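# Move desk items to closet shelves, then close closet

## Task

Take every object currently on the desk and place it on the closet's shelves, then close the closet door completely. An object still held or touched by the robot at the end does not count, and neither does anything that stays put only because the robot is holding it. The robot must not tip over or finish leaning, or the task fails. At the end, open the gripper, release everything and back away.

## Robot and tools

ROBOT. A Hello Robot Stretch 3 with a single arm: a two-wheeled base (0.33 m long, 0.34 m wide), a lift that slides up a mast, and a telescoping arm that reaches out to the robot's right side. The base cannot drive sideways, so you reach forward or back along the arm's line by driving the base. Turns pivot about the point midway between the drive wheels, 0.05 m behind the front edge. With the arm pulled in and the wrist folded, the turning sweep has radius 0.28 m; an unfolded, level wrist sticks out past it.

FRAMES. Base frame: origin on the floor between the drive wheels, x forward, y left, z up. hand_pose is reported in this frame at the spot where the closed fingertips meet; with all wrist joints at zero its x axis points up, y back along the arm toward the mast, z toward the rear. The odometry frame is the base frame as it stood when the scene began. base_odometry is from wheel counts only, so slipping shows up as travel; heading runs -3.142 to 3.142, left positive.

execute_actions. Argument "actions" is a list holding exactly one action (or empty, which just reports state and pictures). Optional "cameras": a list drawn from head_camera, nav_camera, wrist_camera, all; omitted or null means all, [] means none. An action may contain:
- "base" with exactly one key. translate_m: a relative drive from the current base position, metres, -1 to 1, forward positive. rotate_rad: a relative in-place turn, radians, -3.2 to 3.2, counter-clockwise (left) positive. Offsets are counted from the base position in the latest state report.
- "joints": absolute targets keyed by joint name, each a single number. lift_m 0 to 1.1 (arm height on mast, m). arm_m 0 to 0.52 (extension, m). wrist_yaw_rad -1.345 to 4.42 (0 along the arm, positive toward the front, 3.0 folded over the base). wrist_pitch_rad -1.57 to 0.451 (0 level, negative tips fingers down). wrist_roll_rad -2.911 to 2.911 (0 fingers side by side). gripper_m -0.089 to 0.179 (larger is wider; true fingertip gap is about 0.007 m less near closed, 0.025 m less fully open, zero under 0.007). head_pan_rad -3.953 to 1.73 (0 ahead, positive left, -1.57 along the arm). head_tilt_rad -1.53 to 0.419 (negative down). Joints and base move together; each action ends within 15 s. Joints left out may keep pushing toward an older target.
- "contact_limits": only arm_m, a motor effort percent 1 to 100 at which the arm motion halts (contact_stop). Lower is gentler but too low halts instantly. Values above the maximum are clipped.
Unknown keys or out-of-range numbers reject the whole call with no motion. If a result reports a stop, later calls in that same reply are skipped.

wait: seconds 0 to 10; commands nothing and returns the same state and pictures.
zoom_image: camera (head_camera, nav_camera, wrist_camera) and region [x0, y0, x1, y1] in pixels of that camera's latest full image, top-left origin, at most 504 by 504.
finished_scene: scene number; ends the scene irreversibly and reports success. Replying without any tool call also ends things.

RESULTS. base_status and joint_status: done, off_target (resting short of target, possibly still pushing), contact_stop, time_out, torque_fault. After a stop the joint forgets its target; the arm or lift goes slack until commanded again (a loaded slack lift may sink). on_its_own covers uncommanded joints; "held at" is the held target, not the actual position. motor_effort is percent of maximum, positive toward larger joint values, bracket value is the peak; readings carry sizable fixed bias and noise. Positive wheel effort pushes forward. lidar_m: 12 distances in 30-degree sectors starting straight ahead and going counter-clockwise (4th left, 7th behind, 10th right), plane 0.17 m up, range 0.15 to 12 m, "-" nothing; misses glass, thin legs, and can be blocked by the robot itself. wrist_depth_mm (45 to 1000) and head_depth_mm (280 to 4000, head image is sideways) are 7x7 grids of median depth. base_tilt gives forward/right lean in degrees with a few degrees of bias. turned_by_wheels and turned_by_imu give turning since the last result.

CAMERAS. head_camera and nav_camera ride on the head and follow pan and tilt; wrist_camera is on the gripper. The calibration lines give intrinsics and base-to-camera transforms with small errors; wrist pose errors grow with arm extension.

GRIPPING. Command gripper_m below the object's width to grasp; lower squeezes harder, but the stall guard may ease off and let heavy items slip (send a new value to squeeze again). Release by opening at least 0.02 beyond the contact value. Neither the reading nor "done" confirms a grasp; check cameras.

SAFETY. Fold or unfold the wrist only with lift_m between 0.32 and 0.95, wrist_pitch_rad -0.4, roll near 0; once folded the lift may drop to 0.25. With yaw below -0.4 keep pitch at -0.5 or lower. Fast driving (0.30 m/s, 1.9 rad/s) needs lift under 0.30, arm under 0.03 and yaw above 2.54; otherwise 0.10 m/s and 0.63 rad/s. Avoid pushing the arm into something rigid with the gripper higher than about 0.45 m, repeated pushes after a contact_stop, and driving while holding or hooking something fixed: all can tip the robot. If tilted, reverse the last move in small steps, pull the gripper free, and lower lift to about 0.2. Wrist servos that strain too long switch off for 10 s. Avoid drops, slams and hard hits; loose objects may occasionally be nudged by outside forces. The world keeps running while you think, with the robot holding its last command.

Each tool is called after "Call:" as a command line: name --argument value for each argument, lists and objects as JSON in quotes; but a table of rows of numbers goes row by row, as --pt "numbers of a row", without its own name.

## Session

Call:
execute_actions --actions '[{"joints":{"head_tilt_rad":-0.3}}]' --cameras '["nav_camera"]'

Call:
execute_actions --actions '[{"joints":{"head_pan_rad":-2.2}}]' --cameras '["nav_camera"]'

Call:
execute_actions --actions '[{"joints":{"head_pan_rad":1.7}}]' --cameras '["nav_camera"]'

Scene clock: 0.73 s.
base_odometry: x=+0.000 y=+0.000 heading=+0.000 (m, m, rad; odometry frame)
turned_by_wheels: +0.000 (rad since the last result)
turned_by_imu: +0.000 (rad since the last result)
base_tilt: forward=+0.8 right=+2.2 (deg)
lidar_m: 1.97 1.73 1.46 1.46 1.69 2.08 2.08 2.38 2.28 2.28 2.35 1.49
head_depth_mm: 1629 1719 1811 1431 1979 1821 1512 / 1669 1745 1857 1478 2078 1970 1521 / 1712 1784 1898 1655 2121 1965 1514 / 1759 1875 1958 1642 2202 1959 1503 / 1816 1923 2028 1621 2266 1963 1495 / 1887 1965 2117 1835 2377 1961 1481 / 1959 2048 2192 1803 2334 1907 1484
base_status: not commanded
joint_positions: lift_m=+0.400 arm_m=+0.002 wrist_yaw_rad=+3.096 wrist_pitch_rad=-0.396 wrist_roll_rad=-0.017 gripper_m=+0.037 head_pan_rad=-0.020 head_tilt_rad=-0.296
joint_status: all done
motor_effort: left_wheel=+1(1) right_wheel=+0(0) lift_m=+36(36) arm_m=+0(0) wrist_yaw_rad=+0(0) wrist_pitch_rad=+8(8) wrist_roll_rad=+1(0) gripper_m=-1(0) head_pan_rad=+0(0) head_tilt_rad=-2(23) (%)
hand_pose: x=-0.0108 y=+0.0798 z=+0.4173 quat_wxyz=(+0.154, +0.690, +0.125, +0.696) (m; base frame)
wrist_depth_mm: - - - - - - - / - - - - - - - / - - - - - - - / 927 898 - 928 904 972 924 / 743 754 759 780 800 779 774 / 649 647 - 637 650 640 649 / 553 565 554 558 556 553 559
pictures: nav_camera (sideways: a quarter turn counterclockwise sets it upright)
camera_calibration (this result's frames):
nav_camera: T_world_to_cam=[[0.264393, -0.0292324, 0.963972, -1.20884], [-0.0823182, -0.996577, -0.00764334, 0.0685436], [0.960895, -0.0773316, -0.265894, 0.303663], [0, 0, 0, 1]] pos_world=[0.0334633, 0.0564544, 1.24656]
Images, in order (width x height): nav_camera 672x504.

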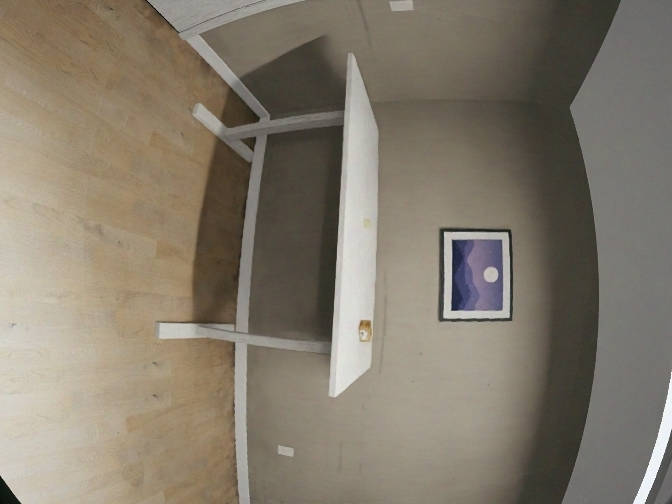

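Scene clock: 2.30 s.
base_odometry: x=+0.000 y=+0.000 heading=+0.000 (m, m, rad; odometry frame)
turned_by_wheels: +0.000 (rad since the last result)
turned_by_imu: +0.000 (rad since the last result)
base_tilt: forward=+0.9 right=+2.3 (deg)
lidar_m: 1.96 1.73 1.46 1.46 1.68 2.08 2.08 2.39 2.29 2.28 2.34 1.49
head_depth_mm: 2380 2500 2699 2868 2839 1981 1508 / 2230 2387 2607 2764 2825 1978 1501 / 2184 2271 2468 2609 2689 1952 1502 / 2096 2250 2337 2528 2642 1953 1499 / 2017 2151 2251 2391 2483 1945 1500 / 1974 2078 2204 2312 2445 1929 1502 / 1887 1990 2089 2242 2362 1949 1484
base_status: not commanded
joint_positions: lift_m=+0.400 arm_m=+0.002 wrist_yaw_rad=+3.096 wrist_pitch_rad=-0.396 wrist_roll_rad=-0.017 gripper_m=+0.037 head_pan_rad=-2.193 head_tilt_rad=-0.296
joint_status: all done
motor_effort: left_wheel=+1(1) right_wheel=+0(1) lift_m=+35(36) arm_m=+0(0) wrist_yaw_rad=+0(0) wrist_pitch_rad=+8(8) wrist_roll_rad=+0(0) gripper_m=+2(0) head_pan_rad=-4(58) head_tilt_rad=-1(2) (%)
hand_pose: x=-0.0108 y=+0.0798 z=+0.4173 quat_wxyz=(+0.154, +0.690, +0.125, +0.696) (m; base frame)
wrist_depth_mm: - - - - - - - / - - - - - - - / - - - - - - - / 937 921 - 954 936 933 935 / 757 758 776 772 768 768 772 / 632 628 - 630 666 646 632 / 548 549 565 566 563 560 560
pictures: nav_camera (sideways: a quarter turn counterclockwise sets it upright)
camera_calibration (this result's frames):
nav_camera: T_world_to_cam=[[-0.17406, -0.201563, 0.963886, -1.20606], [-0.774576, 0.632435, -0.00762295, 0.0727399], [-0.608058, -0.74793, -0.266207, 0.313641], [0, 0, 0, 1]] pos_world=[0.0371286, -0.0545172, 1.24655]
Images, in order (width x height): nav_camera 672x504.

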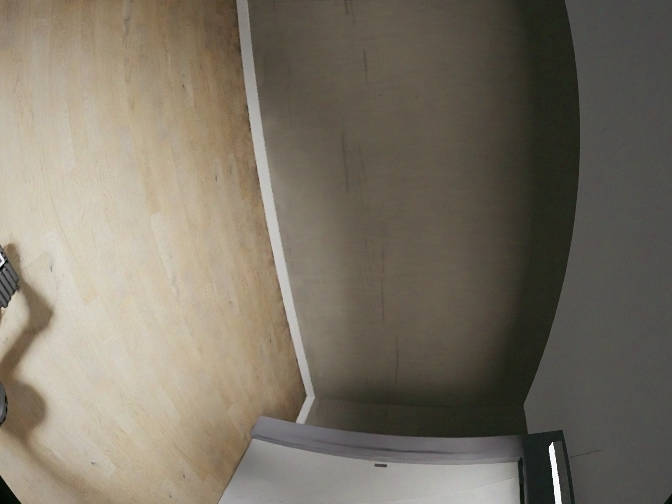

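Scene clock: 4.57 s.
base_odometry: x=+0.000 y=+0.000 heading=+0.000 (m, m, rad; odometry frame)
turned_by_wheels: +0.000 (rad since the last result)
turned_by_imu: +0.000 (rad since the last result)
base_tilt: forward=+0.9 right=+2.2 (deg)
lidar_m: 1.97 1.73 1.46 1.46 1.68 2.08 2.08 2.39 2.28 2.28 2.34 1.49
head_depth_mm: 1236 1293 1355 1422 1496 1566 1516 / 1276 1342 1418 1478 1576 1670 1522 / 1343 1419 1491 1565 1657 1737 1517 / 1394 1482 1566 1647 1732 1807 1498 / 1467 1551 1629 1730 1851 1903 1487 / 1547 1622 1725 1826 1922 1948 1536 / - - - - - - -
base_status: not commanded
joint_positions: lift_m=+0.400 arm_m=+0.002 wrist_yaw_rad=+3.096 wrist_pitch_rad=-0.396 wrist_roll_rad=-0.017 gripper_m=+0.037 head_pan_rad=+1.693 head_tilt_rad=-0.296
joint_status: all done
motor_effort: left_wheel=+1(1) right_wheel=+1(1) lift_m=+36(35) arm_m=-1(0) wrist_yaw_rad=+1(0) wrist_pitch_rad=+8(8) wrist_roll_rad=+0(0) gripper_m=+0(1) head_pan_rad=+5(58) head_tilt_rad=-2(1) (%)
hand_pose: x=-0.0108 y=+0.0798 z=+0.4173 quat_wxyz=(+0.154, +0.690, +0.125, +0.696) (m; base frame)
wrist_depth_mm: - - - - - - - / - - - - - - - / - - - - - - - / 980 913 - 954 930 933 938 / 741 765 744 772 809 784 760 / 639 623 - 640 661 664 647 / 563 562 548 563 552 568 567
pictures: nav_camera (sideways: a quarter turn counterclockwise sets it upright)
camera_calibration (this result's frames):
nav_camera: T_world_to_cam=[[-0.00842172, 0.266183, 0.963886, -1.20707], [0.998218, 0.0591862, -0.00762295, 0.0619258], [-0.0590778, 0.962104, -0.266207, 0.310292], [0, 0, 0, 1]] pos_world=[-0.0536496, 0.0191019, 1.24655]
Images, in order (width x height): nav_camera 672x504.

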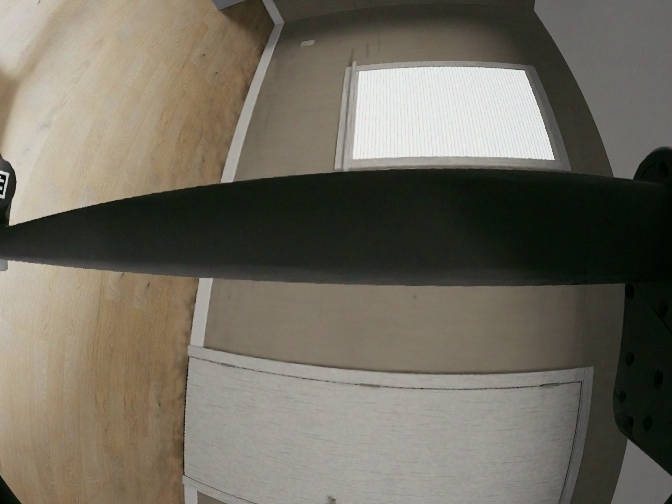

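Call:
execute_actions --actions '[{"base":{"rotate_rad":-2.68},"joints":{"lift_m":0.28,"head_pan_rad":0}}]' --cameras '[]'

Call:
execute_actions --actions '[{"base":{"translate_m":1.0}}]' --cameras '[]'

Call:
execute_actions --actions '[{"base":{"translate_m":1.0}}]' --cameras '[]'

Call:
execute_actions --actions '[{"base":{"rotate_rad":-0.72},"joints":{"lift_m":0.89,"head_pan_rad":-0.3}}]' --cameras '[]'

Call:
execute_actions --actions '[{"joints":{"wrist_yaw_rad":1.57,"wrist_pitch_rad":0,"gripper_m":-0.04}}]' --cameras '["wrist_camera","nav_camera"]'

Scene clock: 8.33 s.
base_odometry: x=+0.000 y=+0.000 heading=-2.680 (m, m, rad; odometry frame)
turned_by_wheels: -2.680 (rad since the last result)
turned_by_imu: -2.662 (rad since the last result)
base_tilt: forward=+0.9 right=+2.3 (deg)
lidar_m: 2.33 2.30 2.28 2.44 1.50 1.50 1.84 1.48 1.46 1.64 2.10 2.08
head_depth_mm: 1966 2064 2174 2238 2325 1967 1520 / 2098 2207 2269 2394 2513 1957 1512 / 3112 3143 3463 3607 2649 1959 1505 / 2849 3049 3290 3508 2788 1952 1508 / 2623 2773 2952 3095 2780 1930 1501 / 2410 2525 2604 2764 2743 1921 1494 / 2161 2290 2414 2545 2540 1937 1485
base_status: done
joint_positions: lift_m=+0.280 arm_m=+0.002 wrist_yaw_rad=+3.096 wrist_pitch_rad=-0.397 wrist_roll_rad=-0.017 gripper_m=+0.037 head_pan_rad=+0.007 head_tilt_rad=-0.297
joint_status: all done
motor_effort: left_wheel=+3(12) right_wheel=-3(8) lift_m=+26(30) arm_m=-1(1) wrist_yaw_rad=+0(1) wrist_pitch_rad=+9(9) wrist_roll_rad=+0(0) gripper_m=-1(0) head_pan_rad=-4(57) head_tilt_rad=-2(2) (%)
hand_pose: x=-0.0108 y=+0.0797 z=+0.2977 quat_wxyz=(+0.155, +0.690, +0.125, +0.696) (m; base frame)
wrist_depth_mm: - - - - - - - / - - - - - - - / 954 920 - 958 981 960 968 / 714 728 - 730 734 738 747 / 579 587 587 591 608 606 602 / 502 513 - 508 514 498 505 / 446 - - - 430 437 436
pictures: none
No camera images: the call's "cameras" was empty. Leave "cameras" out to get every camera's image.

Scene clock: 13.27 s.
base_odometry: x=-0.895 y=-0.446 heading=-2.680 (m, m, rad; odometry frame)
turned_by_wheels: +0.000 (rad since the last result)
turned_by_imu: -0.001 (rad since the last result)
base_tilt: forward=+0.9 right=+2.3 (deg)
lidar_m: 1.40 1.66 1.65 1.82 2.76 2.31 2.61 2.14 2.12 1.62 1.35 1.35
head_depth_mm: 1173 1218 1281 1354 1427 1520 1498 / 2044 2125 1406 1463 1528 1581 1524 / 2220 2333 2448 2584 2617 1951 1517 / 2092 2223 2354 2500 2600 1957 1498 / 1880 1995 2092 2217 2318 1954 1497 / 1697 1787 1875 1980 2112 1937 1489 / 1570 1638 1720 1794 1880 1878 1498
base_status: done
joint_positions: lift_m=+0.280 arm_m=+0.002 wrist_yaw_rad=+3.096 wrist_pitch_rad=-0.397 wrist_roll_rad=-0.017 gripper_m=+0.037 head_pan_rad=+0.007 head_tilt_rad=-0.297
joint_status: not commanded
motor_effort: left_wheel=+3(13) right_wheel=-2(4) lift_m=+26(26) arm_m=-1(1) wrist_yaw_rad=+1(1) wrist_pitch_rad=+9(9) wrist_roll_rad=+0(0) gripper_m=-1(1) head_pan_rad=-4(4) head_tilt_rad=-1(1) (%)
hand_pose: x=-0.0108 y=+0.0797 z=+0.2977 quat_wxyz=(+0.155, +0.690, +0.125, +0.696) (m; base frame)
wrist_depth_mm: - - - - - - - / - - - - - - - / 922 913 - 939 957 947 971 / 709 722 - 724 738 710 725 / 584 593 581 594 620 592 594 / 504 511 - 519 517 496 502 / 439 - - - 430 439 433
pictures: none
No camera images: the call's "cameras" was empty. Leave "cameras" out to get every camera's image.

Scene clock: 18.20 s.
base_odometry: x=-1.790 y=-0.891 heading=-2.680 (m, m, rad; odometry frame)
turned_by_wheels: +0.000 (rad since the last result)
turned_by_imu: -0.001 (rad since the last result)
base_tilt: forward=+0.7 right=+2.4 (deg)
lidar_m: 1.26 1.03 1.02 1.12 1.74 3.24 3.38 2.77 1.30 0.71 0.50 0.50
head_depth_mm: 1140 1186 1238 1286 1348 1411 1426 / 1241 1297 1343 1408 1460 1550 1513 / 1343 1409 1475 1560 1639 1722 1513 / 1264 1341 1422 1523 1634 1741 1490 / 1141 1198 1269 1353 1429 1512 1502 / 1043 1093 1146 1196 1263 1341 1396 / 952 993 1038 1092 1144 1207 1266
base_status: done
joint_positions: lift_m=+0.280 arm_m=+0.002 wrist_yaw_rad=+3.096 wrist_pitch_rad=-0.397 wrist_roll_rad=-0.017 gripper_m=+0.037 head_pan_rad=+0.007 head_tilt_rad=-0.297
joint_status: not commanded
motor_effort: left_wheel=+3(12) right_wheel=-2(4) lift_m=+27(26) arm_m=+0(0) wrist_yaw_rad=+0(0) wrist_pitch_rad=+9(8) wrist_roll_rad=+0(0) gripper_m=+0(1) head_pan_rad=-4(4) head_tilt_rad=-1(2) (%)
hand_pose: x=-0.0108 y=+0.0797 z=+0.2977 quat_wxyz=(+0.155, +0.690, +0.125, +0.696) (m; base frame)
wrist_depth_mm: - - - - - 887 743 / - - - - - 903 789 / 953 925 - 948 942 903 836 / 723 721 - 719 747 728 731 / 585 592 589 597 629 600 595 / 503 517 - 513 525 508 510 / 446 - - - 427 432 439
pictures: none
No camera images: the call's "cameras" was empty. Leave "cameras" out to get every camera's image.

Scene clock: 24.57 s.
base_odometry: x=-1.790 y=-0.891 heading=+2.884 (m, m, rad; odometry frame)
turned_by_wheels: -0.720 (rad since the last result)
turned_by_imu: -0.716 (rad since the last result)
base_tilt: forward=+0.8 right=+2.4 (deg)
lidar_m: 0.50 0.53 1.07 1.02 1.05 1.39 3.51 3.24 2.89 2.76 0.85 0.60
head_depth_mm: 525 553 590 631 675 731 797 / 507 539 569 609 651 701 758 / 493 521 553 590 628 673 730 / 480 507 536 569 606 650 698 / 465 491 518 549 584 615 661 / 388 409 433 460 490 523 560 / 390 410 433 456 483 514 549
base_status: done
joint_positions: lift_m=+0.890 arm_m=+0.002 wrist_yaw_rad=+3.096 wrist_pitch_rad=-0.397 wrist_roll_rad=-0.017 gripper_m=+0.037 head_pan_rad=-0.293 head_tilt_rad=-0.297
joint_status: all done
motor_effort: left_wheel=+4(11) right_wheel=-2(7) lift_m=+45(47) arm_m=-1(0) wrist_yaw_rad=+0(0) wrist_pitch_rad=+9(9) wrist_roll_rad=+1(0) gripper_m=+0(1) head_pan_rad=-4(34) head_tilt_rad=-1(0) (%)
hand_pose: x=-0.0108 y=+0.0796 z=+0.9070 quat_wxyz=(+0.155, +0.690, +0.125, +0.696) (m; base frame)
wrist_depth_mm: 914 911 - 978 930 948 957 / - - - - - - - / - - - - - - - / - - - - - - - / - - - - - - - / - - - - - - - / - - - - - - -
pictures: none
No camera images: the call's "cameras" was empty. Leave "cameras" out to get every camera's image.

Scene clock: 26.33 s.
base_odometry: x=-1.790 y=-0.891 heading=+2.884 (m, m, rad; odometry frame)
turned_by_wheels: +0.000 (rad since the last result)
turned_by_imu: +0.000 (rad since the last result)
base_tilt: forward=+0.8 right=+2.3 (deg)
lidar_m: 0.50 0.53 1.07 1.02 1.05 1.40 3.52 3.23 2.88 2.75 0.85 0.60
head_depth_mm: 524 555 588 632 676 731 796 / 508 537 571 610 651 702 760 / 492 521 554 590 629 675 729 / 480 507 534 568 607 648 699 / 464 490 517 548 583 617 660 / 389 409 432 459 489 522 562 / 390 410 432 457 483 514 550
base_status: not commanded
joint_positions: lift_m=+0.890 arm_m=+0.002 wrist_yaw_rad=+1.573 wrist_pitch_rad=-0.024 wrist_roll_rad=-0.017 gripper_m=-0.039 head_pan_rad=-0.293 head_tilt_rad=-0.297
joint_status: all done
motor_effort: left_wheel=+3(4) right_wheel=-2(2) lift_m=+44(44) arm_m=-1(1) wrist_yaw_rad=-2(4) wrist_pitch_rad=+14(15) wrist_roll_rad=+0(0) gripper_m=-16(90) head_pan_rad=-4(4) head_tilt_rad=-1(2) (%)
hand_pose: x=+0.2342 y=-0.1467 z=+0.9981 quat_wxyz=(+0.510, +0.502, -0.489, +0.499) (m; base frame)
wrist_depth_mm: - 404 401 446 452 455 453 / - 417 412 475 475 466 463 / - 432 424 494 485 487 479 / - 451 439 504 499 503 502 / - 463 448 - 514 529 508 / - 491 471 - 529 541 526 / - 495 490 568 555 557 553
pictures: nav_camera (sideways: a quarter turn counterclockwise sets it upright), wrist_camera
camera_calibration (this result's frames):
nav_camera: T_world_to_cam=[[0.248075, -0.0999697, 0.963569, -1.20822], [-0.348402, -0.937315, -0.00754818, 0.0700428], [0.903922, -0.333837, -0.267354, 0.305911], [0, 0, 0, 1]] pos_world=[0.047612, 0.0469915, 1.24651]
wrist_camera: T_world_to_cam=[[0.0290276, -0.998484, 0.0467699, -0.196313], [-0.220661, -0.0520362, -0.973961, 1.04464], [0.974918, 0.0179515, -0.221837, 0.164388], [0, 0, 0, 1]] pos_world=[0.0759466, -0.144607, 1.06309]
Images, in order (width x height): nav_camera 672x504, wrist_camera 644x364.

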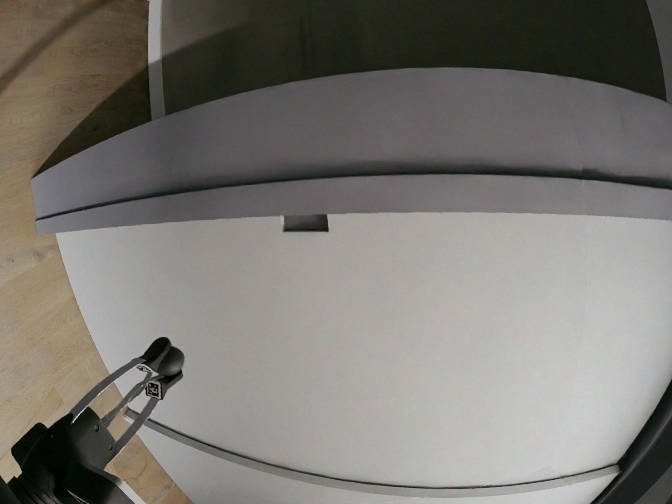

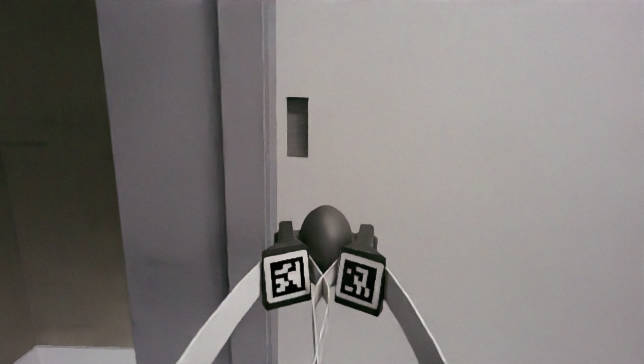

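Call:
execute_actions --actions '[{"base":{"rotate_rad":0.08},"joints":{"lift_m":0.93}}]' --cameras '[]'

Call:
execute_actions --actions '[{"base":{"translate_m":0.31}}]' --cameras '["wrist_camera"]'

Scene clock: 27.60 s.
base_odometry: x=-1.790 y=-0.891 heading=+2.964 (m, m, rad; odometry frame)
turned_by_wheels: +0.080 (rad since the last result)
turned_by_imu: +0.079 (rad since the last result)
base_tilt: forward=+0.7 right=+2.3 (deg)
lidar_m: 0.50 1.32 1.04 1.02 1.07 1.51 3.52 3.24 2.83 1.77 0.78 0.59
head_depth_mm: 497 528 561 597 640 688 742 / 490 518 548 582 624 671 720 / 479 507 536 570 607 651 702 / 471 497 525 558 601 635 687 / 393 416 439 465 495 529 571 / 396 417 444 470 497 531 570 / 392 412 435 460 486 519 557
base_status: done
joint_positions: lift_m=+0.930 arm_m=+0.002 wrist_yaw_rad=+1.572 wrist_pitch_rad=-0.023 wrist_roll_rad=-0.017 gripper_m=-0.039 head_pan_rad=-0.293 head_tilt_rad=-0.297
joint_status: all done
motor_effort: left_wheel=-2(3) right_wheel=+3(4) lift_m=+44(45) arm_m=-1(0) wrist_yaw_rad=-2(2) wrist_pitch_rad=+13(14) wrist_roll_rad=+0(0) gripper_m=-18(17) head_pan_rad=-4(4) head_tilt_rad=-2(1) (%)
hand_pose: x=+0.2343 y=-0.1468 z=+1.0385 quat_wxyz=(+0.510, +0.502, -0.489, +0.499) (m; base frame)
wrist_depth_mm: - 413 406 447 439 428 419 / - - 409 463 444 442 427 / - - 425 472 465 459 444 / - - 446 492 476 478 455 / - - 467 - 504 483 480 / - - 468 - 505 507 485 / - - 496 543 531 520 509
pictures: none
No camera images: the call's "cameras" was empty. Leave "cameras" out to get every camera's image.

Scene clock: 31.80 s.
base_odometry: x=-2.096 y=-0.836 heading=+2.963 (m, m, rad; odometry frame)
turned_by_wheels: +0.000 (rad since the last result)
turned_by_imu: -0.001 (rad since the last result)
base_tilt: forward=+0.8 right=+2.3 (deg)
lidar_m: 0.19 0.21 1.03 1.01 1.05 1.49 3.84 3.53 2.84 0.89 0.36 0.19
head_depth_mm: - - - - - 286 303 / - - - - - - 302 / - - - - - - - / - - - - - - - / - - - - - - - / - - - - - - - / - - - - - - -
base_status: done
joint_positions: lift_m=+0.930 arm_m=+0.002 wrist_yaw_rad=+1.572 wrist_pitch_rad=-0.023 wrist_roll_rad=-0.017 gripper_m=-0.039 head_pan_rad=-0.293 head_tilt_rad=-0.297
joint_status: not commanded
motor_effort: left_wheel=-2(3) right_wheel=+2(5) lift_m=+44(44) arm_m=+0(1) wrist_yaw_rad=-2(2) wrist_pitch_rad=+13(13) wrist_roll_rad=+0(0) gripper_m=-18(17) head_pan_rad=-4(4) head_tilt_rad=-1(1) (%)
hand_pose: x=+0.2343 y=-0.1468 z=+1.0385 quat_wxyz=(+0.510, +0.502, -0.489, +0.499) (m; base frame)
wrist_depth_mm: 103 102 146 167 164 159 156 / 107 106 149 172 169 164 160 / 110 108 152 178 173 169 165 / 114 112 155 194 178 174 169 / 118 116 157 - 185 180 177 / 123 121 144 - 191 186 180 / 129 126 186 204 199 194 186
pictures: wrist_camera
camera_calibration (this result's frames):
wrist_camera: T_world_to_cam=[[0.028519, -0.998496, 0.0468131, -0.198243], [-0.21913, -0.0519381, -0.974312, 1.08402], [0.975279, 0.0175283, -0.220282, 0.171544], [0, 0, 0, 1]] pos_world=[0.0758922, -0.14465, 1.10325]
Images, in order (width x height): wrist_camera 644x364.

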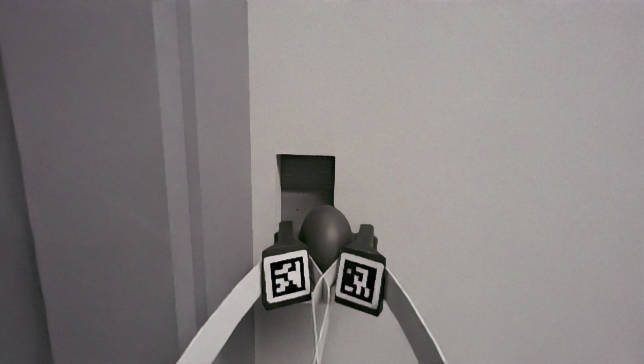

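Call:
execute_actions --actions '[{"base":{"translate_m":0.025},"joints":{"wrist_yaw_rad":1.63}}]' --cameras '[]'

Call:
execute_actions --actions '[{"joints":{"arm_m":0.5},"contact_limits":{"arm_m":36}}]' --cameras '["wrist_camera","nav_camera"]'

Scene clock: 33.50 s.
base_odometry: x=-2.120 y=-0.832 heading=+2.963 (m, m, rad; odometry frame)
turned_by_wheels: +0.000 (rad since the last result)
turned_by_imu: -0.024 (rad since the last result)
base_tilt: forward=+0.7 right=+2.3 (deg)
lidar_m: 0.17 0.19 1.04 1.00 1.05 1.45 3.85 3.59 2.86 0.89 0.34 0.17
head_depth_mm: - - - - - - 288 / - - - - - - - / - - - - - - - / - - - - - - - / - - - - - - - / - - - - - - - / - - - - - - -
base_status: done
joint_positions: lift_m=+0.930 arm_m=+0.002 wrist_yaw_rad=+1.638 wrist_pitch_rad=-0.023 wrist_roll_rad=-0.017 gripper_m=-0.039 head_pan_rad=-0.293 head_tilt_rad=-0.298
joint_status: all done
motor_effort: left_wheel=+4(13) right_wheel=+13(21) lift_m=+42(44) arm_m=-1(0) wrist_yaw_rad=-6(7) wrist_pitch_rad=+14(14) wrist_roll_rad=+0(0) gripper_m=-20(20) head_pan_rad=-4(4) head_tilt_rad=-1(2) (%)
hand_pose: x=+0.2337 y=-0.1300 z=+1.0384 quat_wxyz=(+0.493, +0.518, -0.472, +0.515) (m; base frame)
wrist_depth_mm: 90 89 119 154 149 144 139 / 93 91 121 159 153 149 144 / 97 95 123 164 158 152 147 / 101 98 125 179 163 157 152 / 104 102 128 - 168 162 157 / 109 105 119 - 174 168 161 / 113 109 150 190 180 174 167
pictures: none
No camera images: the call's "cameras" was empty. Leave "cameras" out to get every camera's image.

Scene clock: 38.50 s.
base_odometry: x=-2.120 y=-0.832 heading=+2.963 (m, m, rad; odometry frame)
turned_by_wheels: +0.000 (rad since the last result)
turned_by_imu: -0.006 (rad since the last result)
base_tilt: forward=+0.8 right=+2.3 (deg)
lidar_m: 0.17 0.19 1.04 1.00 1.05 1.45 3.84 3.55 2.86 0.91 0.57 0.17
head_depth_mm: 847 897 952 985 668 902 740 / - - - - - 876 715 / - - - - - - - / - - - - - - - / - - - - - - - / - - - - - - - / - - - - - - -
base_status: not commanded
joint_positions: lift_m=+0.930 arm_m=+0.500 wrist_yaw_rad=+1.851 wrist_pitch_rad=-0.024 wrist_roll_rad=-0.017 gripper_m=-0.039 head_pan_rad=-0.293 head_tilt_rad=-0.298
joint_status: all done
on_its_own: wrist_yaw_rad is held at +1.808, not at your +1.630, by its stall guard, which is still easing
motor_effort: left_wheel=-5(12) right_wheel=+12(23) lift_m=+42(43) arm_m=+3(4) wrist_yaw_rad=-37(77) wrist_pitch_rad=+14(16) wrist_roll_rad=+0(0) gripper_m=-22(26) head_pan_rad=-4(4) head_tilt_rad=+0(2) (%)
contact_limits: arm_m 36 (drawing in: default 17, maximum 27; extending or still: default 22, maximum 36)
hand_pose: x=+0.2243 y=-0.5738 z=+1.0381 quat_wxyz=(+0.436, +0.565, -0.414, +0.565) (m; base frame)
wrist_depth_mm: 547 666 734 160 147 136 125 / 546 690 854 165 151 139 128 / 561 683 852 170 155 143 132 / 578 692 523 188 160 147 135 / 582 719 926 - 165 150 139 / 581 665 749 - 169 155 143 / 586 710 575 197 173 159 146
pictures: nav_camera (sideways: a quarter turn counterclockwise sets it upright), wrist_camera
camera_calibration (this result's frames):
nav_camera: T_world_to_cam=[[0.248466, -0.100124, 0.963452, -1.20807], [-0.348528, -0.937268, -0.00752072, 0.0700079], [0.903766, -0.333921, -0.267775, 0.30646], [0, 0, 0, 1]] pos_world=[0.0475949, 0.046993, 1.2465]
wrist_camera: T_world_to_cam=[[0.302362, -0.952057, 0.0465325, -0.658804], [-0.198107, -0.110518, -0.97393, 1.02055], [0.932379, 0.285261, -0.222026, 0.353768], [0, 0, 0, 1]] pos_world=[0.0715286, -0.615347, 1.10314]
Images, in order (width x height): nav_camera 672x504, wrist_camera 644x364.

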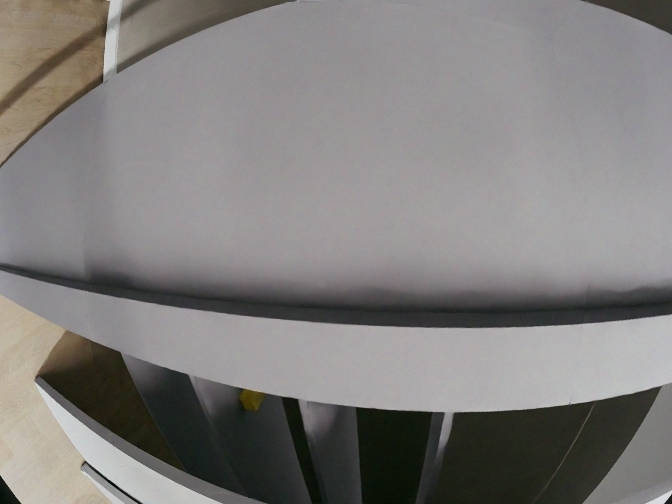

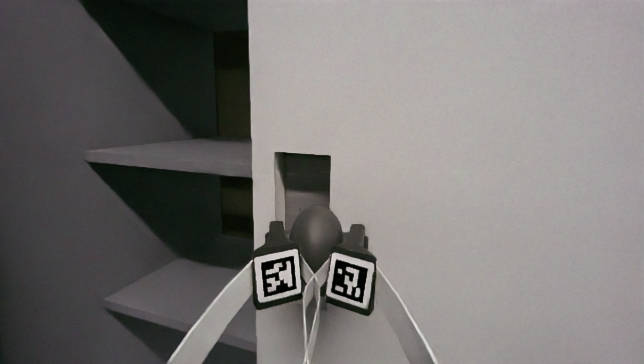

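Call:
execute_actions --actions '[{"base":{"translate_m":-0.2},"joints":{"arm_m":0.0,"wrist_pitch_rad":-0.4,"lift_m":0.6}}]' --cameras '[]'

Call:
execute_actions --actions '[{"joints":{"wrist_yaw_rad":3.0,"lift_m":0.4,"head_pan_rad":0}}]' --cameras '[]'

Call:
execute_actions --actions '[{"joints":{"lift_m":0.28},"base":{"rotate_rad":-2.77}}]' --cameras '[]'

Call:
execute_actions --actions '[{"base":{"translate_m":1.0}}]' --cameras '[]'

Call:
execute_actions --actions '[{"base":{"translate_m":1.0}}]' --cameras '[]'

Call:
execute_actions --actions '[{"base":{"translate_m":0.84}}]' --cameras '[]'

Call:
execute_actions --actions '[{"base":{"rotate_rad":1.12},"joints":{"lift_m":0.93,"head_pan_rad":-1.4,"head_tilt_rad":-0.5}}]' --cameras '[]'

Call:
execute_actions --actions '[{"joints":{"wrist_yaw_rad":0,"wrist_pitch_rad":-0.4,"gripper_m":0.13,"lift_m":1.05}}]' --cameras '["wrist_camera","head_camera"]'

Scene clock: 43.73 s.
base_odometry: x=-1.923 y=-0.868 heading=+2.963 (m, m, rad; odometry frame)
turned_by_wheels: +0.000 (rad since the last result)
turned_by_imu: +0.001 (rad since the last result)
base_tilt: forward=+0.9 right=+2.2 (deg)
lidar_m: 0.37 0.40 1.04 1.01 1.05 1.46 3.65 3.37 2.86 1.47 0.68 1.16
head_depth_mm: 1035 1100 1166 1094 1129 1026 1075 / 1009 1073 1140 1083 1201 972 1041 / 987 1051 1101 1065 1198 972 1037 / 302 1007 1059 878 752 851 976 / 284 295 312 331 352 378 407 / 286 301 319 336 357 381 408 / 284 295 311 329 349 371 396
base_status: done
joint_positions: lift_m=+0.600 arm_m=+0.002 wrist_yaw_rad=+1.870 wrist_pitch_rad=-0.414 wrist_roll_rad=-0.017 gripper_m=-0.039 head_pan_rad=-0.293 head_tilt_rad=-0.298
joint_status: all done
joint sent to its limit — the command would take arm_m past its lower limit, so that joint was sent only as far as its limit.
on_its_own: wrist_yaw_rad is held at +1.868, not at your +1.630, by its stall guard, which is not easing now
motor_effort: left_wheel=+1(9) right_wheel=-1(6) lift_m=+26(39) arm_m=-3(1) wrist_yaw_rad=-1(2) wrist_pitch_rad=+8(13) wrist_roll_rad=+0(0) gripper_m=-16(18) head_pan_rad=-4(4) head_tilt_rad=-1(1) (%)
hand_pose: x=+0.1936 y=-0.0812 z=+0.6139 quat_wxyz=(+0.531, +0.639, -0.289, +0.476) (m; base frame)
wrist_depth_mm: 927 - 325 291 267 839 775 / 944 - 356 317 291 878 827 / - - 407 347 417 739 747 / - - - 385 - - 619 / - - - - - - - / 849 849 856 - 872 854 863 / 750 739 723 544 731 765 760
pictures: none
No camera images: the call's "cameras" was empty. Leave "cameras" out to get every camera's image.

Scene clock: 46.40 s.
base_odometry: x=-1.923 y=-0.868 heading=+2.963 (m, m, rad; odometry frame)
turned_by_wheels: +0.000 (rad since the last result)
turned_by_imu: +0.000 (rad since the last result)
base_tilt: forward=+0.9 right=+2.3 (deg)
lidar_m: 0.37 0.40 1.04 1.01 1.05 1.45 3.65 3.35 2.86 1.47 0.68 1.16
head_depth_mm: 916 294 1008 994 1082 896 1043 / - 290 306 323 344 371 408 / 289 305 320 337 356 378 405 / 292 307 325 344 366 390 420 / 294 310 328 347 369 395 425 / 296 312 330 350 374 403 435 / 954 1017 1079 1151 1226 1315 1393
base_status: not commanded
joint_positions: lift_m=+0.400 arm_m=+0.002 wrist_yaw_rad=+2.998 wrist_pitch_rad=-0.415 wrist_roll_rad=-0.017 gripper_m=-0.039 head_pan_rad=-0.007 head_tilt_rad=-0.298
joint_status: all done
motor_effort: left_wheel=+1(1) right_wheel=+0(0) lift_m=+26(27) arm_m=-3(3) wrist_yaw_rad=+2(3) wrist_pitch_rad=+9(9) wrist_roll_rad=+0(0) gripper_m=-18(18) head_pan_rad=+4(35) head_tilt_rad=-1(1) (%)
hand_pose: x=+0.0110 y=+0.0752 z=+0.4137 quat_wxyz=(+0.195, +0.695, +0.097, +0.686) (m; base frame)
wrist_depth_mm: 889 - 898 955 945 - - / 962 - - - - - - / - - - - - - - / 876 902 870 897 910 926 934 / 763 738 752 - 747 771 743 / 637 636 - - 643 635 643 / 541 542 - 563 553 548 556
pictures: none
No camera images: the call's "cameras" was empty. Leave "cameras" out to get every camera's image.

Scene clock: 49.90 s.
base_odometry: x=-1.923 y=-0.868 heading=+0.193 (m, m, rad; odometry frame)
turned_by_wheels: -2.770 (rad since the last result)
turned_by_imu: -2.752 (rad since the last result)
base_tilt: forward=+0.9 right=+2.3 (deg)
lidar_m: 3.36 3.01 2.77 0.73 0.68 0.37 0.38 1.09 1.01 1.02 1.27 2.61
head_depth_mm: 3110 3289 3408 3633 2794 1974 1503 / 3266 3415 3548 3712 2773 1962 1504 / 3353 3603 3710 3857 2759 1961 1509 / 3509 3773 - - 2765 1960 1511 / 3614 - - - 2745 1933 1488 / 3704 - - - 2728 1944 1497 / 3339 3605 3690 3735 2756 1938 1485
base_status: done
joint_positions: lift_m=+0.280 arm_m=+0.002 wrist_yaw_rad=+2.998 wrist_pitch_rad=-0.415 wrist_roll_rad=-0.017 gripper_m=-0.039 head_pan_rad=-0.007 head_tilt_rad=-0.298
joint_status: all done
motor_effort: left_wheel=+3(12) right_wheel=-3(7) lift_m=+26(29) arm_m=-2(2) wrist_yaw_rad=+3(2) wrist_pitch_rad=+9(9) wrist_roll_rad=+0(0) gripper_m=-18(18) head_pan_rad=+4(5) head_tilt_rad=-1(0) (%)
hand_pose: x=+0.0110 y=+0.0752 z=+0.2937 quat_wxyz=(+0.194, +0.695, +0.097, +0.686) (m; base frame)
wrist_depth_mm: - - 800 - - - - / - - 845 - - - - / 884 903 879 931 890 926 926 / 688 706 716 713 732 710 720 / 583 570 596 - 577 588 571 / 483 504 - - 491 497 500 / - - - - 427 421 424
pictures: none
No camera images: the call's "cameras" was empty. Leave "cameras" out to get every camera's image.

Scene clock: 54.83 s.
base_odometry: x=-0.942 y=-0.676 heading=+0.193 (m, m, rad; odometry frame)
turned_by_wheels: +0.000 (rad since the last result)
turned_by_imu: -0.001 (rad since the last result)
base_tilt: forward=+0.8 right=+2.4 (deg)
lidar_m: 2.36 2.58 2.39 2.41 1.45 1.38 1.32 1.50 1.38 1.40 1.75 2.72
head_depth_mm: 2300 2407 2557 2685 2706 1961 1516 / 2427 2530 2665 2802 2813 1968 1518 / 2548 2590 2706 2943 2614 1956 1499 / 2662 2761 2899 3151 2784 1943 1506 / 2774 2976 3041 3310 2733 1964 1496 / 2926 3107 3257 3427 2750 1936 1485 / 2917 3043 3183 3276 2765 1938 1486
base_status: done
joint_positions: lift_m=+0.280 arm_m=+0.002 wrist_yaw_rad=+2.998 wrist_pitch_rad=-0.415 wrist_roll_rad=-0.017 gripper_m=-0.039 head_pan_rad=-0.007 head_tilt_rad=-0.298
joint_status: not commanded
motor_effort: left_wheel=+3(11) right_wheel=-2(4) lift_m=+27(26) arm_m=-2(3) wrist_yaw_rad=+2(2) wrist_pitch_rad=+9(9) wrist_roll_rad=+0(0) gripper_m=-18(18) head_pan_rad=+5(5) head_tilt_rad=-1(1) (%)
hand_pose: x=+0.0109 y=+0.0752 z=+0.2937 quat_wxyz=(+0.194, +0.695, +0.098, +0.686) (m; base frame)
wrist_depth_mm: - - - - - - - / - - - - - - - / 906 876 928 929 900 878 875 / 717 711 719 715 711 707 704 / 580 570 591 - 581 583 584 / 491 509 - - 492 497 498 / - - - - 428 427 425
pictures: none
No camera images: the call's "cameras" was empty. Leave "cameras" out to get every camera's image.

Scene clock: 59.77 s.
base_odometry: x=+0.040 y=-0.483 heading=+0.193 (m, m, rad; odometry frame)
turned_by_wheels: +0.000 (rad since the last result)
turned_by_imu: -0.001 (rad since the last result)
base_tilt: forward=+0.8 right=+2.3 (deg)
lidar_m: 1.36 2.09 1.98 2.02 2.44 2.26 2.33 1.92 1.76 1.78 1.95 1.80
head_depth_mm: 1493 1576 1658 1728 1815 1893 1505 / 1580 1648 1729 1482 1899 1930 1504 / 1645 1704 1826 1322 2015 1807 1470 / 1741 1792 1924 1437 2181 1950 1504 / 1820 1905 2011 1596 2294 1948 1498 / 1909 2014 2147 1594 2446 1931 1500 / 2028 2151 2286 1787 2587 1905 1489
base_status: done
joint_positions: lift_m=+0.280 arm_m=+0.002 wrist_yaw_rad=+2.998 wrist_pitch_rad=-0.415 wrist_roll_rad=-0.017 gripper_m=-0.039 head_pan_rad=-0.007 head_tilt_rad=-0.298
joint_status: not commanded
motor_effort: left_wheel=+4(12) right_wheel=-2(5) lift_m=+26(27) arm_m=-2(2) wrist_yaw_rad=+1(1) wrist_pitch_rad=+8(8) wrist_roll_rad=+0(0) gripper_m=-18(18) head_pan_rad=+4(5) head_tilt_rad=-1(0) (%)
hand_pose: x=+0.0108 y=+0.0752 z=+0.2937 quat_wxyz=(+0.194, +0.695, +0.098, +0.686) (m; base frame)
wrist_depth_mm: - - - - - - - / - - - - - - - / 890 908 914 900 910 940 901 / 687 719 718 718 714 706 705 / 581 580 591 - 585 588 583 / 487 505 - - 494 496 490 / - - - - 431 434 433
pictures: none
No camera images: the call's "cameras" was empty. Leave "cameras" out to get every camera's image.

Scene clock: 64.33 s.
base_odometry: x=+0.864 y=-0.322 heading=+0.194 (m, m, rad; odometry frame)
turned_by_wheels: +0.000 (rad since the last result)
turned_by_imu: -0.001 (rad since the last result)
base_tilt: forward=+0.6 right=+2.4 (deg)
lidar_m: 0.54 1.29 1.66 1.68 2.12 3.02 3.11 2.27 2.08 1.69 1.11 0.54
head_depth_mm: 826 868 911 954 767 539 415 / 848 894 960 1010 764 538 413 / 889 937 1006 1054 763 536 412 / 932 985 1060 1103 755 534 411 / 984 1031 1122 1165 751 532 411 / 1050 1126 1195 1221 748 530 408 / 1114 1197 1271 1260 748 527 408
base_status: done
joint_positions: lift_m=+0.280 arm_m=+0.002 wrist_yaw_rad=+2.998 wrist_pitch_rad=-0.415 wrist_roll_rad=-0.017 gripper_m=-0.039 head_pan_rad=-0.007 head_tilt_rad=-0.298
joint_status: not commanded
motor_effort: left_wheel=+4(11) right_wheel=-2(5) lift_m=+27(26) arm_m=-2(2) wrist_yaw_rad=+2(1) wrist_pitch_rad=+9(8) wrist_roll_rad=+0(0) gripper_m=-18(18) head_pan_rad=+4(4) head_tilt_rad=-1(1) (%)
hand_pose: x=+0.0108 y=+0.0752 z=+0.2937 quat_wxyz=(+0.194, +0.695, +0.098, +0.686) (m; base frame)
wrist_depth_mm: - - - - - - - / - - - - - - - / 905 916 872 907 869 887 925 / 698 703 710 702 697 691 717 / 573 590 596 - 580 601 584 / 496 502 - - 493 495 497 / - - - - 427 427 439
pictures: none
No camera images: the call's "cameras" was empty. Leave "cameras" out to get every camera's image.

Scene clock: 69.57 s.
base_odometry: x=+0.864 y=-0.322 heading=+1.313 (m, m, rad; odometry frame)
turned_by_wheels: +1.120 (rad since the last result)
turned_by_imu: +1.113 (rad since the last result)
base_tilt: forward=+0.9 right=+2.3 (deg)
lidar_m: 1.66 1.71 2.26 3.04 3.18 2.20 2.08 1.55 1.08 0.54 1.04 1.36
head_depth_mm: 802 868 946 1043 1132 1241 367 / 814 885 967 766 548 426 347 / 825 898 989 766 546 426 347 / 831 920 1003 764 546 425 347 / 841 944 1022 760 544 423 346 / 860 961 1046 757 544 422 346 / 873 977 1057 759 541 422 345
base_status: done
joint_positions: lift_m=+0.770 arm_m=+0.002 wrist_yaw_rad=+3.006 wrist_pitch_rad=-0.415 wrist_roll_rad=-0.017 gripper_m=-0.039 head_pan_rad=-1.393 head_tilt_rad=-0.495
joint_status: lift_m contact_stop (moved +0.490 of +0.650); the others done
on_its_own: lift_m is slack since a contact_stop, until your next command for it (your +0.930 is given up)
motor_effort: left_wheel=-1(7) right_wheel=+4(7) lift_m=+35(76) arm_m=+0(2) wrist_yaw_rad=-5(6) wrist_pitch_rad=+9(9) wrist_roll_rad=+0(0) gripper_m=-18(17) head_pan_rad=-4(57) head_tilt_rad=-3(21) (%)
hand_pose: x=+0.0091 y=+0.0757 z=+0.7835 quat_wxyz=(+0.192, +0.694, +0.101, +0.687) (m; base frame)
wrist_depth_mm: - - - - - - - / - - - - - - - / - - - - - - - / - - - - - - - / - - - - - - - / - - - - - - - / 913 937 - 920 926 930 900
pictures: none
No camera images: the call's "cameras" was empty. Leave "cameras" out to get every camera's image.

not run: a stop came earlier in this reply.

Call:
execute_actions --actions '[{"base":{"rotate_rad":0.6},"joints":{"lift_m":0.6}}]' --cameras '[]'

Call:
execute_actions --actions '[{"base":{"translate_m":0.3}}]' --cameras '[]'

Call:
execute_actions --actions '[{"base":{"rotate_rad":-0.6}}]' --cameras '["head_camera","nav_camera"]'

Scene clock: 72.87 s.
base_odometry: x=+0.864 y=-0.322 heading=+1.913 (m, m, rad; odometry frame)
turned_by_wheels: +0.600 (rad since the last result)
turned_by_imu: +0.595 (rad since the last result)
base_tilt: forward=+0.8 right=+2.3 (deg)
lidar_m: 1.73 2.44 3.03 2.92 2.15 2.08 1.43 1.05 0.54 1.06 1.39 1.66
head_depth_mm: 900 977 1036 766 546 426 347 / 976 1070 1114 761 546 425 346 / 1083 1171 1192 764 545 424 356 / 1187 1294 1255 761 544 424 1196 / 1319 1451 1249 758 544 437 1286 / 1491 1644 1243 758 543 1485 1278 / 1549 1650 1240 754 617 1562 1279
base_status: done
joint_positions: lift_m=+0.600 arm_m=+0.002 wrist_yaw_rad=+3.002 wrist_pitch_rad=-0.416 wrist_roll_rad=-0.017 gripper_m=-0.039 head_pan_rad=-1.393 head_tilt_rad=-0.497
joint_status: all done
motor_effort: left_wheel=-1(12) right_wheel=+2(12) lift_m=+26(37) arm_m=+0(1) wrist_yaw_rad=-1(4) wrist_pitch_rad=+9(11) wrist_roll_rad=+0(0) gripper_m=-17(17) head_pan_rad=-3(4) head_tilt_rad=-2(2) (%)
hand_pose: x=+0.0101 y=+0.0754 z=+0.6135 quat_wxyz=(+0.194, +0.694, +0.099, +0.686) (m; base frame)
wrist_depth_mm: - - - - - - - / - - - - - - - / - - - - - - - / - - - - - - - / - - - - - - - / 850 856 - - 855 858 865 / 746 736 - 739 736 745 764
pictures: none
No camera images: the call's "cameras" was empty. Leave "cameras" out to get every camera's image.

Scene clock: 77.10 s.
base_odometry: x=+0.763 y=-0.039 heading=+1.913 (m, m, rad; odometry frame)
turned_by_wheels: +0.000 (rad since the last result)
turned_by_imu: -0.001 (rad since the last result)
base_tilt: forward=+0.7 right=+2.3 (deg)
lidar_m: 1.47 2.06 2.88 3.12 2.42 2.34 1.65 0.71 0.75 1.22 1.25 1.40
head_depth_mm: 1053 1125 1176 764 547 454 1284 / 1151 1231 1262 764 548 1474 1287 / 1259 1345 1263 760 568 1574 1285 / 1379 1500 1263 759 1775 1572 1294 / 1494 1633 1257 758 1560 1572 1279 / 1418 1522 1247 851 1880 1514 1283 / 1303 1390 1420 1601 1758 1561 1272
base_status: done
joint_positions: lift_m=+0.600 arm_m=+0.002 wrist_yaw_rad=+3.002 wrist_pitch_rad=-0.416 wrist_roll_rad=-0.017 gripper_m=-0.039 head_pan_rad=-1.393 head_tilt_rad=-0.497
joint_status: not commanded
motor_effort: left_wheel=-1(3) right_wheel=+1(6) lift_m=+27(26) arm_m=+0(0) wrist_yaw_rad=-1(2) wrist_pitch_rad=+9(9) wrist_roll_rad=+0(0) gripper_m=-17(18) head_pan_rad=-4(4) head_tilt_rad=+0(1) (%)
hand_pose: x=+0.0101 y=+0.0754 z=+0.6135 quat_wxyz=(+0.194, +0.694, +0.099, +0.686) (m; base frame)
wrist_depth_mm: - - - - - - - / - - - - - - - / - - - - - - - / - - - - - - - / - - - - - - - / 841 855 - - 874 867 846 / 738 763 - 752 758 736 734
pictures: none
No camera images: the call's "cameras" was empty. Leave "cameras" out to get every camera's image.

Scene clock: 79.00 s.
base_odometry: x=+0.763 y=-0.039 heading=+1.313 (m, m, rad; odometry frame)
turned_by_wheels: -0.600 (rad since the last result)
turned_by_imu: -0.597 (rad since the last result)
base_tilt: forward=+0.8 right=+2.3 (deg)
lidar_m: 1.40 1.44 1.90 2.88 2.99 2.48 2.34 1.79 1.24 0.72 1.20 1.25
head_depth_mm: 922 1007 1080 702 548 440 1200 / 923 1024 1087 742 547 454 1255 / 944 1041 1121 759 545 469 1293 / 958 1066 1140 762 544 469 1288 / 980 1084 1149 756 542 1441 1287 / 1004 1110 1169 754 541 1477 1284 / 1037 1134 1200 752 541 1513 1272
base_status: done
joint_positions: lift_m=+0.600 arm_m=+0.002 wrist_yaw_rad=+3.002 wrist_pitch_rad=-0.416 wrist_roll_rad=-0.017 gripper_m=-0.039 head_pan_rad=-1.393 head_tilt_rad=-0.497
joint_status: not commanded
motor_effort: left_wheel=+4(7) right_wheel=-2(4) lift_m=+26(27) arm_m=+0(1) wrist_yaw_rad=-1(2) wrist_pitch_rad=+9(9) wrist_roll_rad=+0(0) gripper_m=-18(18) head_pan_rad=-4(4) head_tilt_rad=-1(1) (%)
hand_pose: x=+0.0101 y=+0.0754 z=+0.6135 quat_wxyz=(+0.194, +0.694, +0.099, +0.686) (m; base frame)
wrist_depth_mm: - - - - - - - / - - - - - - - / - - - - - - - / - - - - - - - / - - - - - - - / 872 853 - - 844 882 861 / 737 756 - 743 733 752 751
pictures: head_camera (sideways: a quarter turn clockwise sets it upright), nav_camera (sideways: a quarter turn counterclockwise sets it upright)
camera_calibration (this result's frames):
head_camera: T_world_to_cam=[[-0.0919949, 0.44185, -0.892359, 1.18104], [0.975458, 0.220026, 0.00838376, -0.0138883], [0.200047, -0.869688, -0.451248, 0.541449], [0, 0, 0, 1]] pos_world=[0.0138819, -0.0478944, 1.29835]
nav_camera: T_world_to_cam=[[0.0561482, -0.449503, 0.891512, -1.11299], [-0.993459, -0.114076, 0.00505128, 0.0575743], [0.0994298, -0.885965, -0.452968, 0.552374], [0, 0, 0, 1]] pos_world=[0.0647679, -0.00434326, 1.24216]
Images, in order (width x height): head_camera 896x504, nav_camera 672x504.

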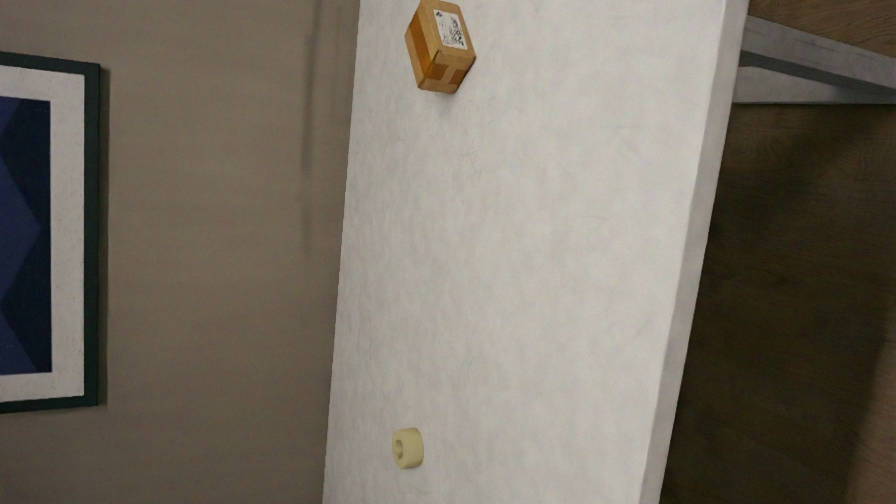

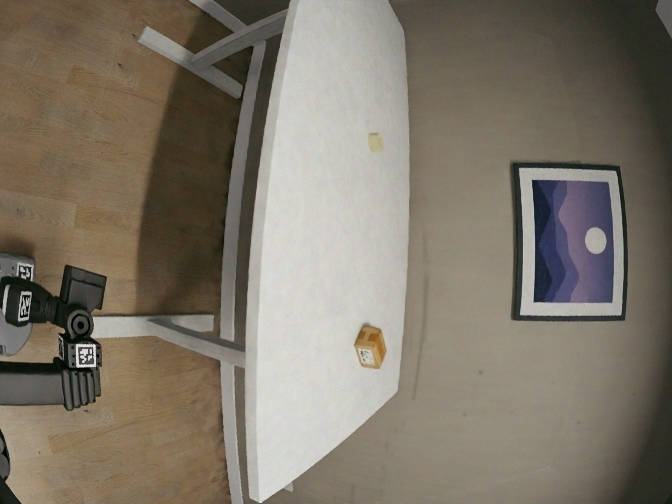

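Call:
execute_actions --actions '[{"base":{"translate_m":-0.045},"joints":{"lift_m":0.95}}]' --cameras '[]'

Call:
execute_actions --actions '[{"joints":{"wrist_yaw_rad":0,"wrist_pitch_rad":-0.3,"gripper_m":0.15,"lift_m":1.0}}]' --cameras '[]'

Call:
execute_actions --actions '[{"joints":{"arm_m":0.2,"lift_m":0.955}}]' --cameras '["wrist_camera"]'

Scene clock: 83.20 s.
base_odometry: x=+0.752 y=-0.083 heading=+1.313 (m, m, rad; odometry frame)
turned_by_wheels: +0.000 (rad since the last result)
turned_by_imu: +0.000 (rad since the last result)
base_tilt: forward=+0.9 right=+2.3 (deg)
lidar_m: 1.45 1.49 1.97 2.87 2.98 2.43 2.29 1.79 1.24 0.71 1.20 1.28
head_depth_mm: 933 1010 1085 724 547 439 - / 933 1027 1094 720 546 452 - / 942 1049 1117 758 546 455 - / 963 1073 1140 760 544 467 - / 976 1090 1153 756 543 1441 1295 / 1000 1118 1174 755 541 1476 1294 / 1034 1136 1200 752 540 1520 1274
base_status: done
joint_positions: lift_m=+0.950 arm_m=+0.002 wrist_yaw_rad=+3.002 wrist_pitch_rad=-0.416 wrist_roll_rad=-0.017 gripper_m=-0.039 head_pan_rad=-1.393 head_tilt_rad=-0.497
joint_status: all done
motor_effort: left_wheel=+4(5) right_wheel=-2(7) lift_m=+44(42) arm_m=+0(0) wrist_yaw_rad=-1(2) wrist_pitch_rad=+9(9) wrist_roll_rad=+0(0) gripper_m=-17(18) head_pan_rad=-4(4) head_tilt_rad=-1(0) (%)
hand_pose: x=+0.0101 y=+0.0754 z=+0.9628 quat_wxyz=(+0.194, +0.694, +0.099, +0.686) (m; base frame)
wrist_depth_mm: - - - - - - - / - - - - - - - / - - - - - - - / - - - - - - - / - - - - - - - / - - - - - - - / - - - - - - -
pictures: none
No camera images: the call's "cameras" was empty. Leave "cameras" out to get every camera's image.

Scene clock: 85.70 s.
base_odometry: x=+0.752 y=-0.083 heading=+1.313 (m, m, rad; odometry frame)
turned_by_wheels: +0.000 (rad since the last result)
turned_by_imu: +0.000 (rad since the last result)
base_tilt: forward=+0.9 right=+2.3 (deg)
lidar_m: 1.45 1.49 1.97 2.87 2.98 2.43 2.29 1.79 1.24 0.71 1.20 1.28
head_depth_mm: 924 1005 1083 725 - - - / 928 1026 1095 725 595 - - / 949 1048 1128 763 569 469 1286 / 962 1072 1137 760 545 1441 1276 / 976 1093 1145 758 544 1433 1289 / 1001 1107 1176 754 542 1470 1281 / 1030 1127 1210 754 540 1520 1280
base_status: not commanded
joint_positions: lift_m=+1.000 arm_m=+0.002 wrist_yaw_rad=+0.003 wrist_pitch_rad=-0.321 wrist_roll_rad=-0.017 gripper_m=+0.150 head_pan_rad=-1.393 head_tilt_rad=-0.497
joint_status: all done
motor_effort: left_wheel=+4(4) right_wheel=-2(2) lift_m=+44(43) arm_m=+0(0) wrist_yaw_rad=-2(3) wrist_pitch_rad=+12(13) wrist_roll_rad=+0(0) gripper_m=+0(81) head_pan_rad=-4(4) head_tilt_rad=-1(1) (%)
hand_pose: x=-0.0209 y=-0.3826 z=+1.0347 quat_wxyz=(+0.704, +0.115, -0.692, -0.111) (m; base frame)
wrist_depth_mm: 814 830 840 835 808 822 821 / 818 817 844 851 850 872 856 / 515 525 534 477 534 924 945 / 380 383 385 387 392 389 - / 299 310 301 303 304 323 - / 257 - 247 248 251 - 254 / 210 209 212 213 211 213 214
pictures: none
No camera images: the call's "cameras" was empty. Leave "cameras" out to get every camera's image.

Scene clock: 88.40 s.
base_odometry: x=+0.752 y=-0.083 heading=+1.313 (m, m, rad; odometry frame)
turned_by_wheels: +0.000 (rad since the last result)
turned_by_imu: +0.000 (rad since the last result)
base_tilt: forward=+0.9 right=+2.4 (deg)
lidar_m: 1.45 1.49 1.96 2.88 2.99 2.43 2.29 1.79 1.24 0.71 1.20 1.28
head_depth_mm: 933 1008 1080 892 - 439 1290 / 931 1027 1095 739 525 454 1184 / 942 1049 1119 761 544 466 1288 / 968 1060 1140 758 545 1442 1285 / 986 1089 1145 757 543 1444 1290 / 999 1112 1179 760 542 1474 1288 / 1036 1136 1206 750 540 1525 1274
base_status: not commanded
joint_positions: lift_m=+0.955 arm_m=+0.200 wrist_yaw_rad=+0.001 wrist_pitch_rad=-0.321 wrist_roll_rad=-0.017 gripper_m=+0.150 head_pan_rad=-1.393 head_tilt_rad=-0.497
joint_status: all done
motor_effort: left_wheel=+3(3) right_wheel=-2(3) lift_m=+26(42) arm_m=+2(2) wrist_yaw_rad=-1(2) wrist_pitch_rad=+12(12) wrist_roll_rad=+0(0) gripper_m=+1(1) head_pan_rad=-4(4) head_tilt_rad=-1(2) (%)
hand_pose: x=-0.0212 y=-0.5803 z=+0.9904 quat_wxyz=(+0.704, +0.115, -0.692, -0.112) (m; base frame)
wrist_depth_mm: 645 649 633 639 649 637 653 / 623 637 679 666 670 675 696 / 400 405 402 289 387 445 762 / 291 293 292 280 300 301 812 / 229 242 233 234 235 247 237 / 197 - 191 191 193 - 194 / 157 162 163 163 163 164 166
pictures: wrist_camera
camera_calibration (this result's frames):
wrist_camera: T_world_to_cam=[[-0.998499, -0.0407259, 0.0366237, -0.0774438], [-0.0520134, 0.495554, -0.867018, 1.17368], [0.0171611, -0.867622, -0.496929, 0.157759], [0, 0, 0, 1]] pos_world=[-0.0189879, -0.4479, 1.09883]
Images, in order (width x height): wrist_camera 644x364.

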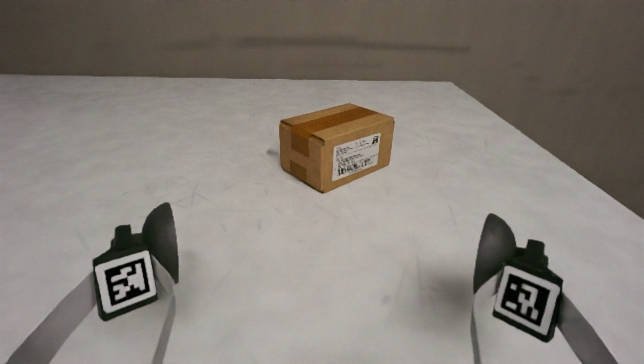

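Call:
execute_actions --actions '[{"base":{"translate_m":-0.11},"joints":{"wrist_yaw_rad":0.45}}]' --cameras '[]'

Call:
execute_actions --actions '[{"joints":{"arm_m":0.36}}]' --cameras '["wrist_camera"]'

Scene clock: 90.67 s.
base_odometry: x=+0.724 y=-0.189 heading=+1.314 (m, m, rad; odometry frame)
turned_by_wheels: +0.000 (rad since the last result)
turned_by_imu: +0.000 (rad since the last result)
base_tilt: forward=+0.8 right=+2.3 (deg)
lidar_m: 1.56 1.60 2.12 2.87 2.98 2.31 2.18 1.80 1.25 0.70 1.21 1.37
head_depth_mm: 935 1013 1090 890 - 454 1287 / 953 1033 1100 864 - 454 1279 / 954 1056 1124 729 525 469 1223 / 965 1070 1148 762 544 1437 1297 / 983 1095 1152 759 543 1466 1277 / 1008 1124 1179 756 541 1480 1287 / 1029 1154 1211 752 540 1528 1278
base_status: done
joint_positions: lift_m=+0.955 arm_m=+0.200 wrist_yaw_rad=+0.447 wrist_pitch_rad=-0.321 wrist_roll_rad=-0.017 gripper_m=+0.150 head_pan_rad=-1.393 head_tilt_rad=-0.497
joint_status: all done
motor_effort: left_wheel=+3(5) right_wheel=-2(6) lift_m=+26(26) arm_m=+2(2) wrist_yaw_rad=+2(2) wrist_pitch_rad=+12(12) wrist_roll_rad=+0(0) gripper_m=+1(0) head_pan_rad=-4(4) head_tilt_rad=-1(2) (%)
hand_pose: x=+0.0804 y=-0.5571 z=+0.9904 quat_wxyz=(+0.712, +0.265, -0.649, +0.047) (m; base frame)
wrist_depth_mm: - 927 838 718 670 582 533 / 629 641 645 665 650 602 566 / 396 408 404 404 285 413 419 / 293 294 296 295 289 303 301 / 230 240 233 234 235 245 237 / 196 - 191 192 191 - 194 / 157 162 163 164 164 163 166
pictures: none
No camera images: the call's "cameras" was empty. Leave "cameras" out to get every camera's image.

Scene clock: 93.10 s.
base_odometry: x=+0.724 y=-0.189 heading=+1.314 (m, m, rad; odometry frame)
turned_by_wheels: +0.000 (rad since the last result)
turned_by_imu: +0.000 (rad since the last result)
base_tilt: forward=+0.8 right=+2.5 (deg)
lidar_m: 1.56 1.60 2.12 2.87 2.98 2.32 2.18 1.81 1.24 0.70 1.21 1.38
head_depth_mm: 939 1011 1085 - 548 454 1290 / 947 1037 1120 - 544 453 1285 / 954 1057 1130 721 543 468 1223 / 967 1070 1148 756 543 1438 1287 / 981 1095 1158 755 542 1466 1283 / 1004 1117 1185 753 541 1482 1291 / 1029 1144 1219 751 541 1517 1279
base_status: not commanded
joint_positions: lift_m=+0.955 arm_m=+0.360 wrist_yaw_rad=+0.448 wrist_pitch_rad=-0.321 wrist_roll_rad=-0.017 gripper_m=+0.150 head_pan_rad=-1.393 head_tilt_rad=-0.497
joint_status: all done
motor_effort: left_wheel=+4(4) right_wheel=-2(1) lift_m=+26(26) arm_m=+2(5) wrist_yaw_rad=+2(3) wrist_pitch_rad=+12(12) wrist_roll_rad=+0(0) gripper_m=+2(1) head_pan_rad=-4(4) head_tilt_rad=-1(2) (%)
hand_pose: x=+0.0807 y=-0.7170 z=+0.9904 quat_wxyz=(+0.711, +0.265, -0.649, +0.047) (m; base frame)
wrist_depth_mm: 893 745 652 577 519 462 425 / 622 628 637 601 548 493 442 / 398 399 405 407 410 413 411 / 289 293 295 195 283 300 298 / 229 240 222 158 168 245 234 / 198 - 189 166 180 - 193 / 156 161 161 162 163 163 164
pictures: wrist_camera
camera_calibration (this result's frames):
wrist_camera: T_world_to_cam=[[-0.882755, -0.468405, 0.036624, -0.297325], [-0.261142, 0.424357, -0.867021, 1.21256], [0.390575, -0.774931, -0.496923, 0.0736985], [0, 0, 0, 1]] pos_world=[0.0254025, -0.596717, 1.09883]
Images, in order (width x height): wrist_camera 644x364.

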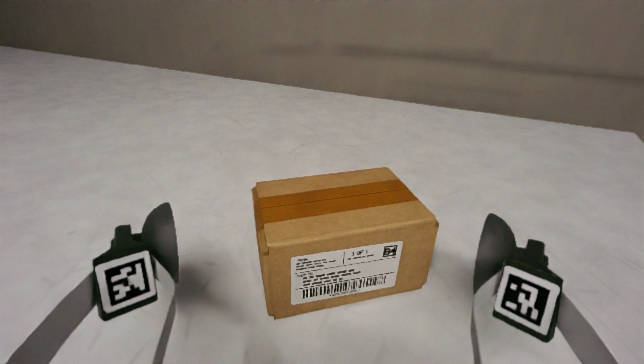

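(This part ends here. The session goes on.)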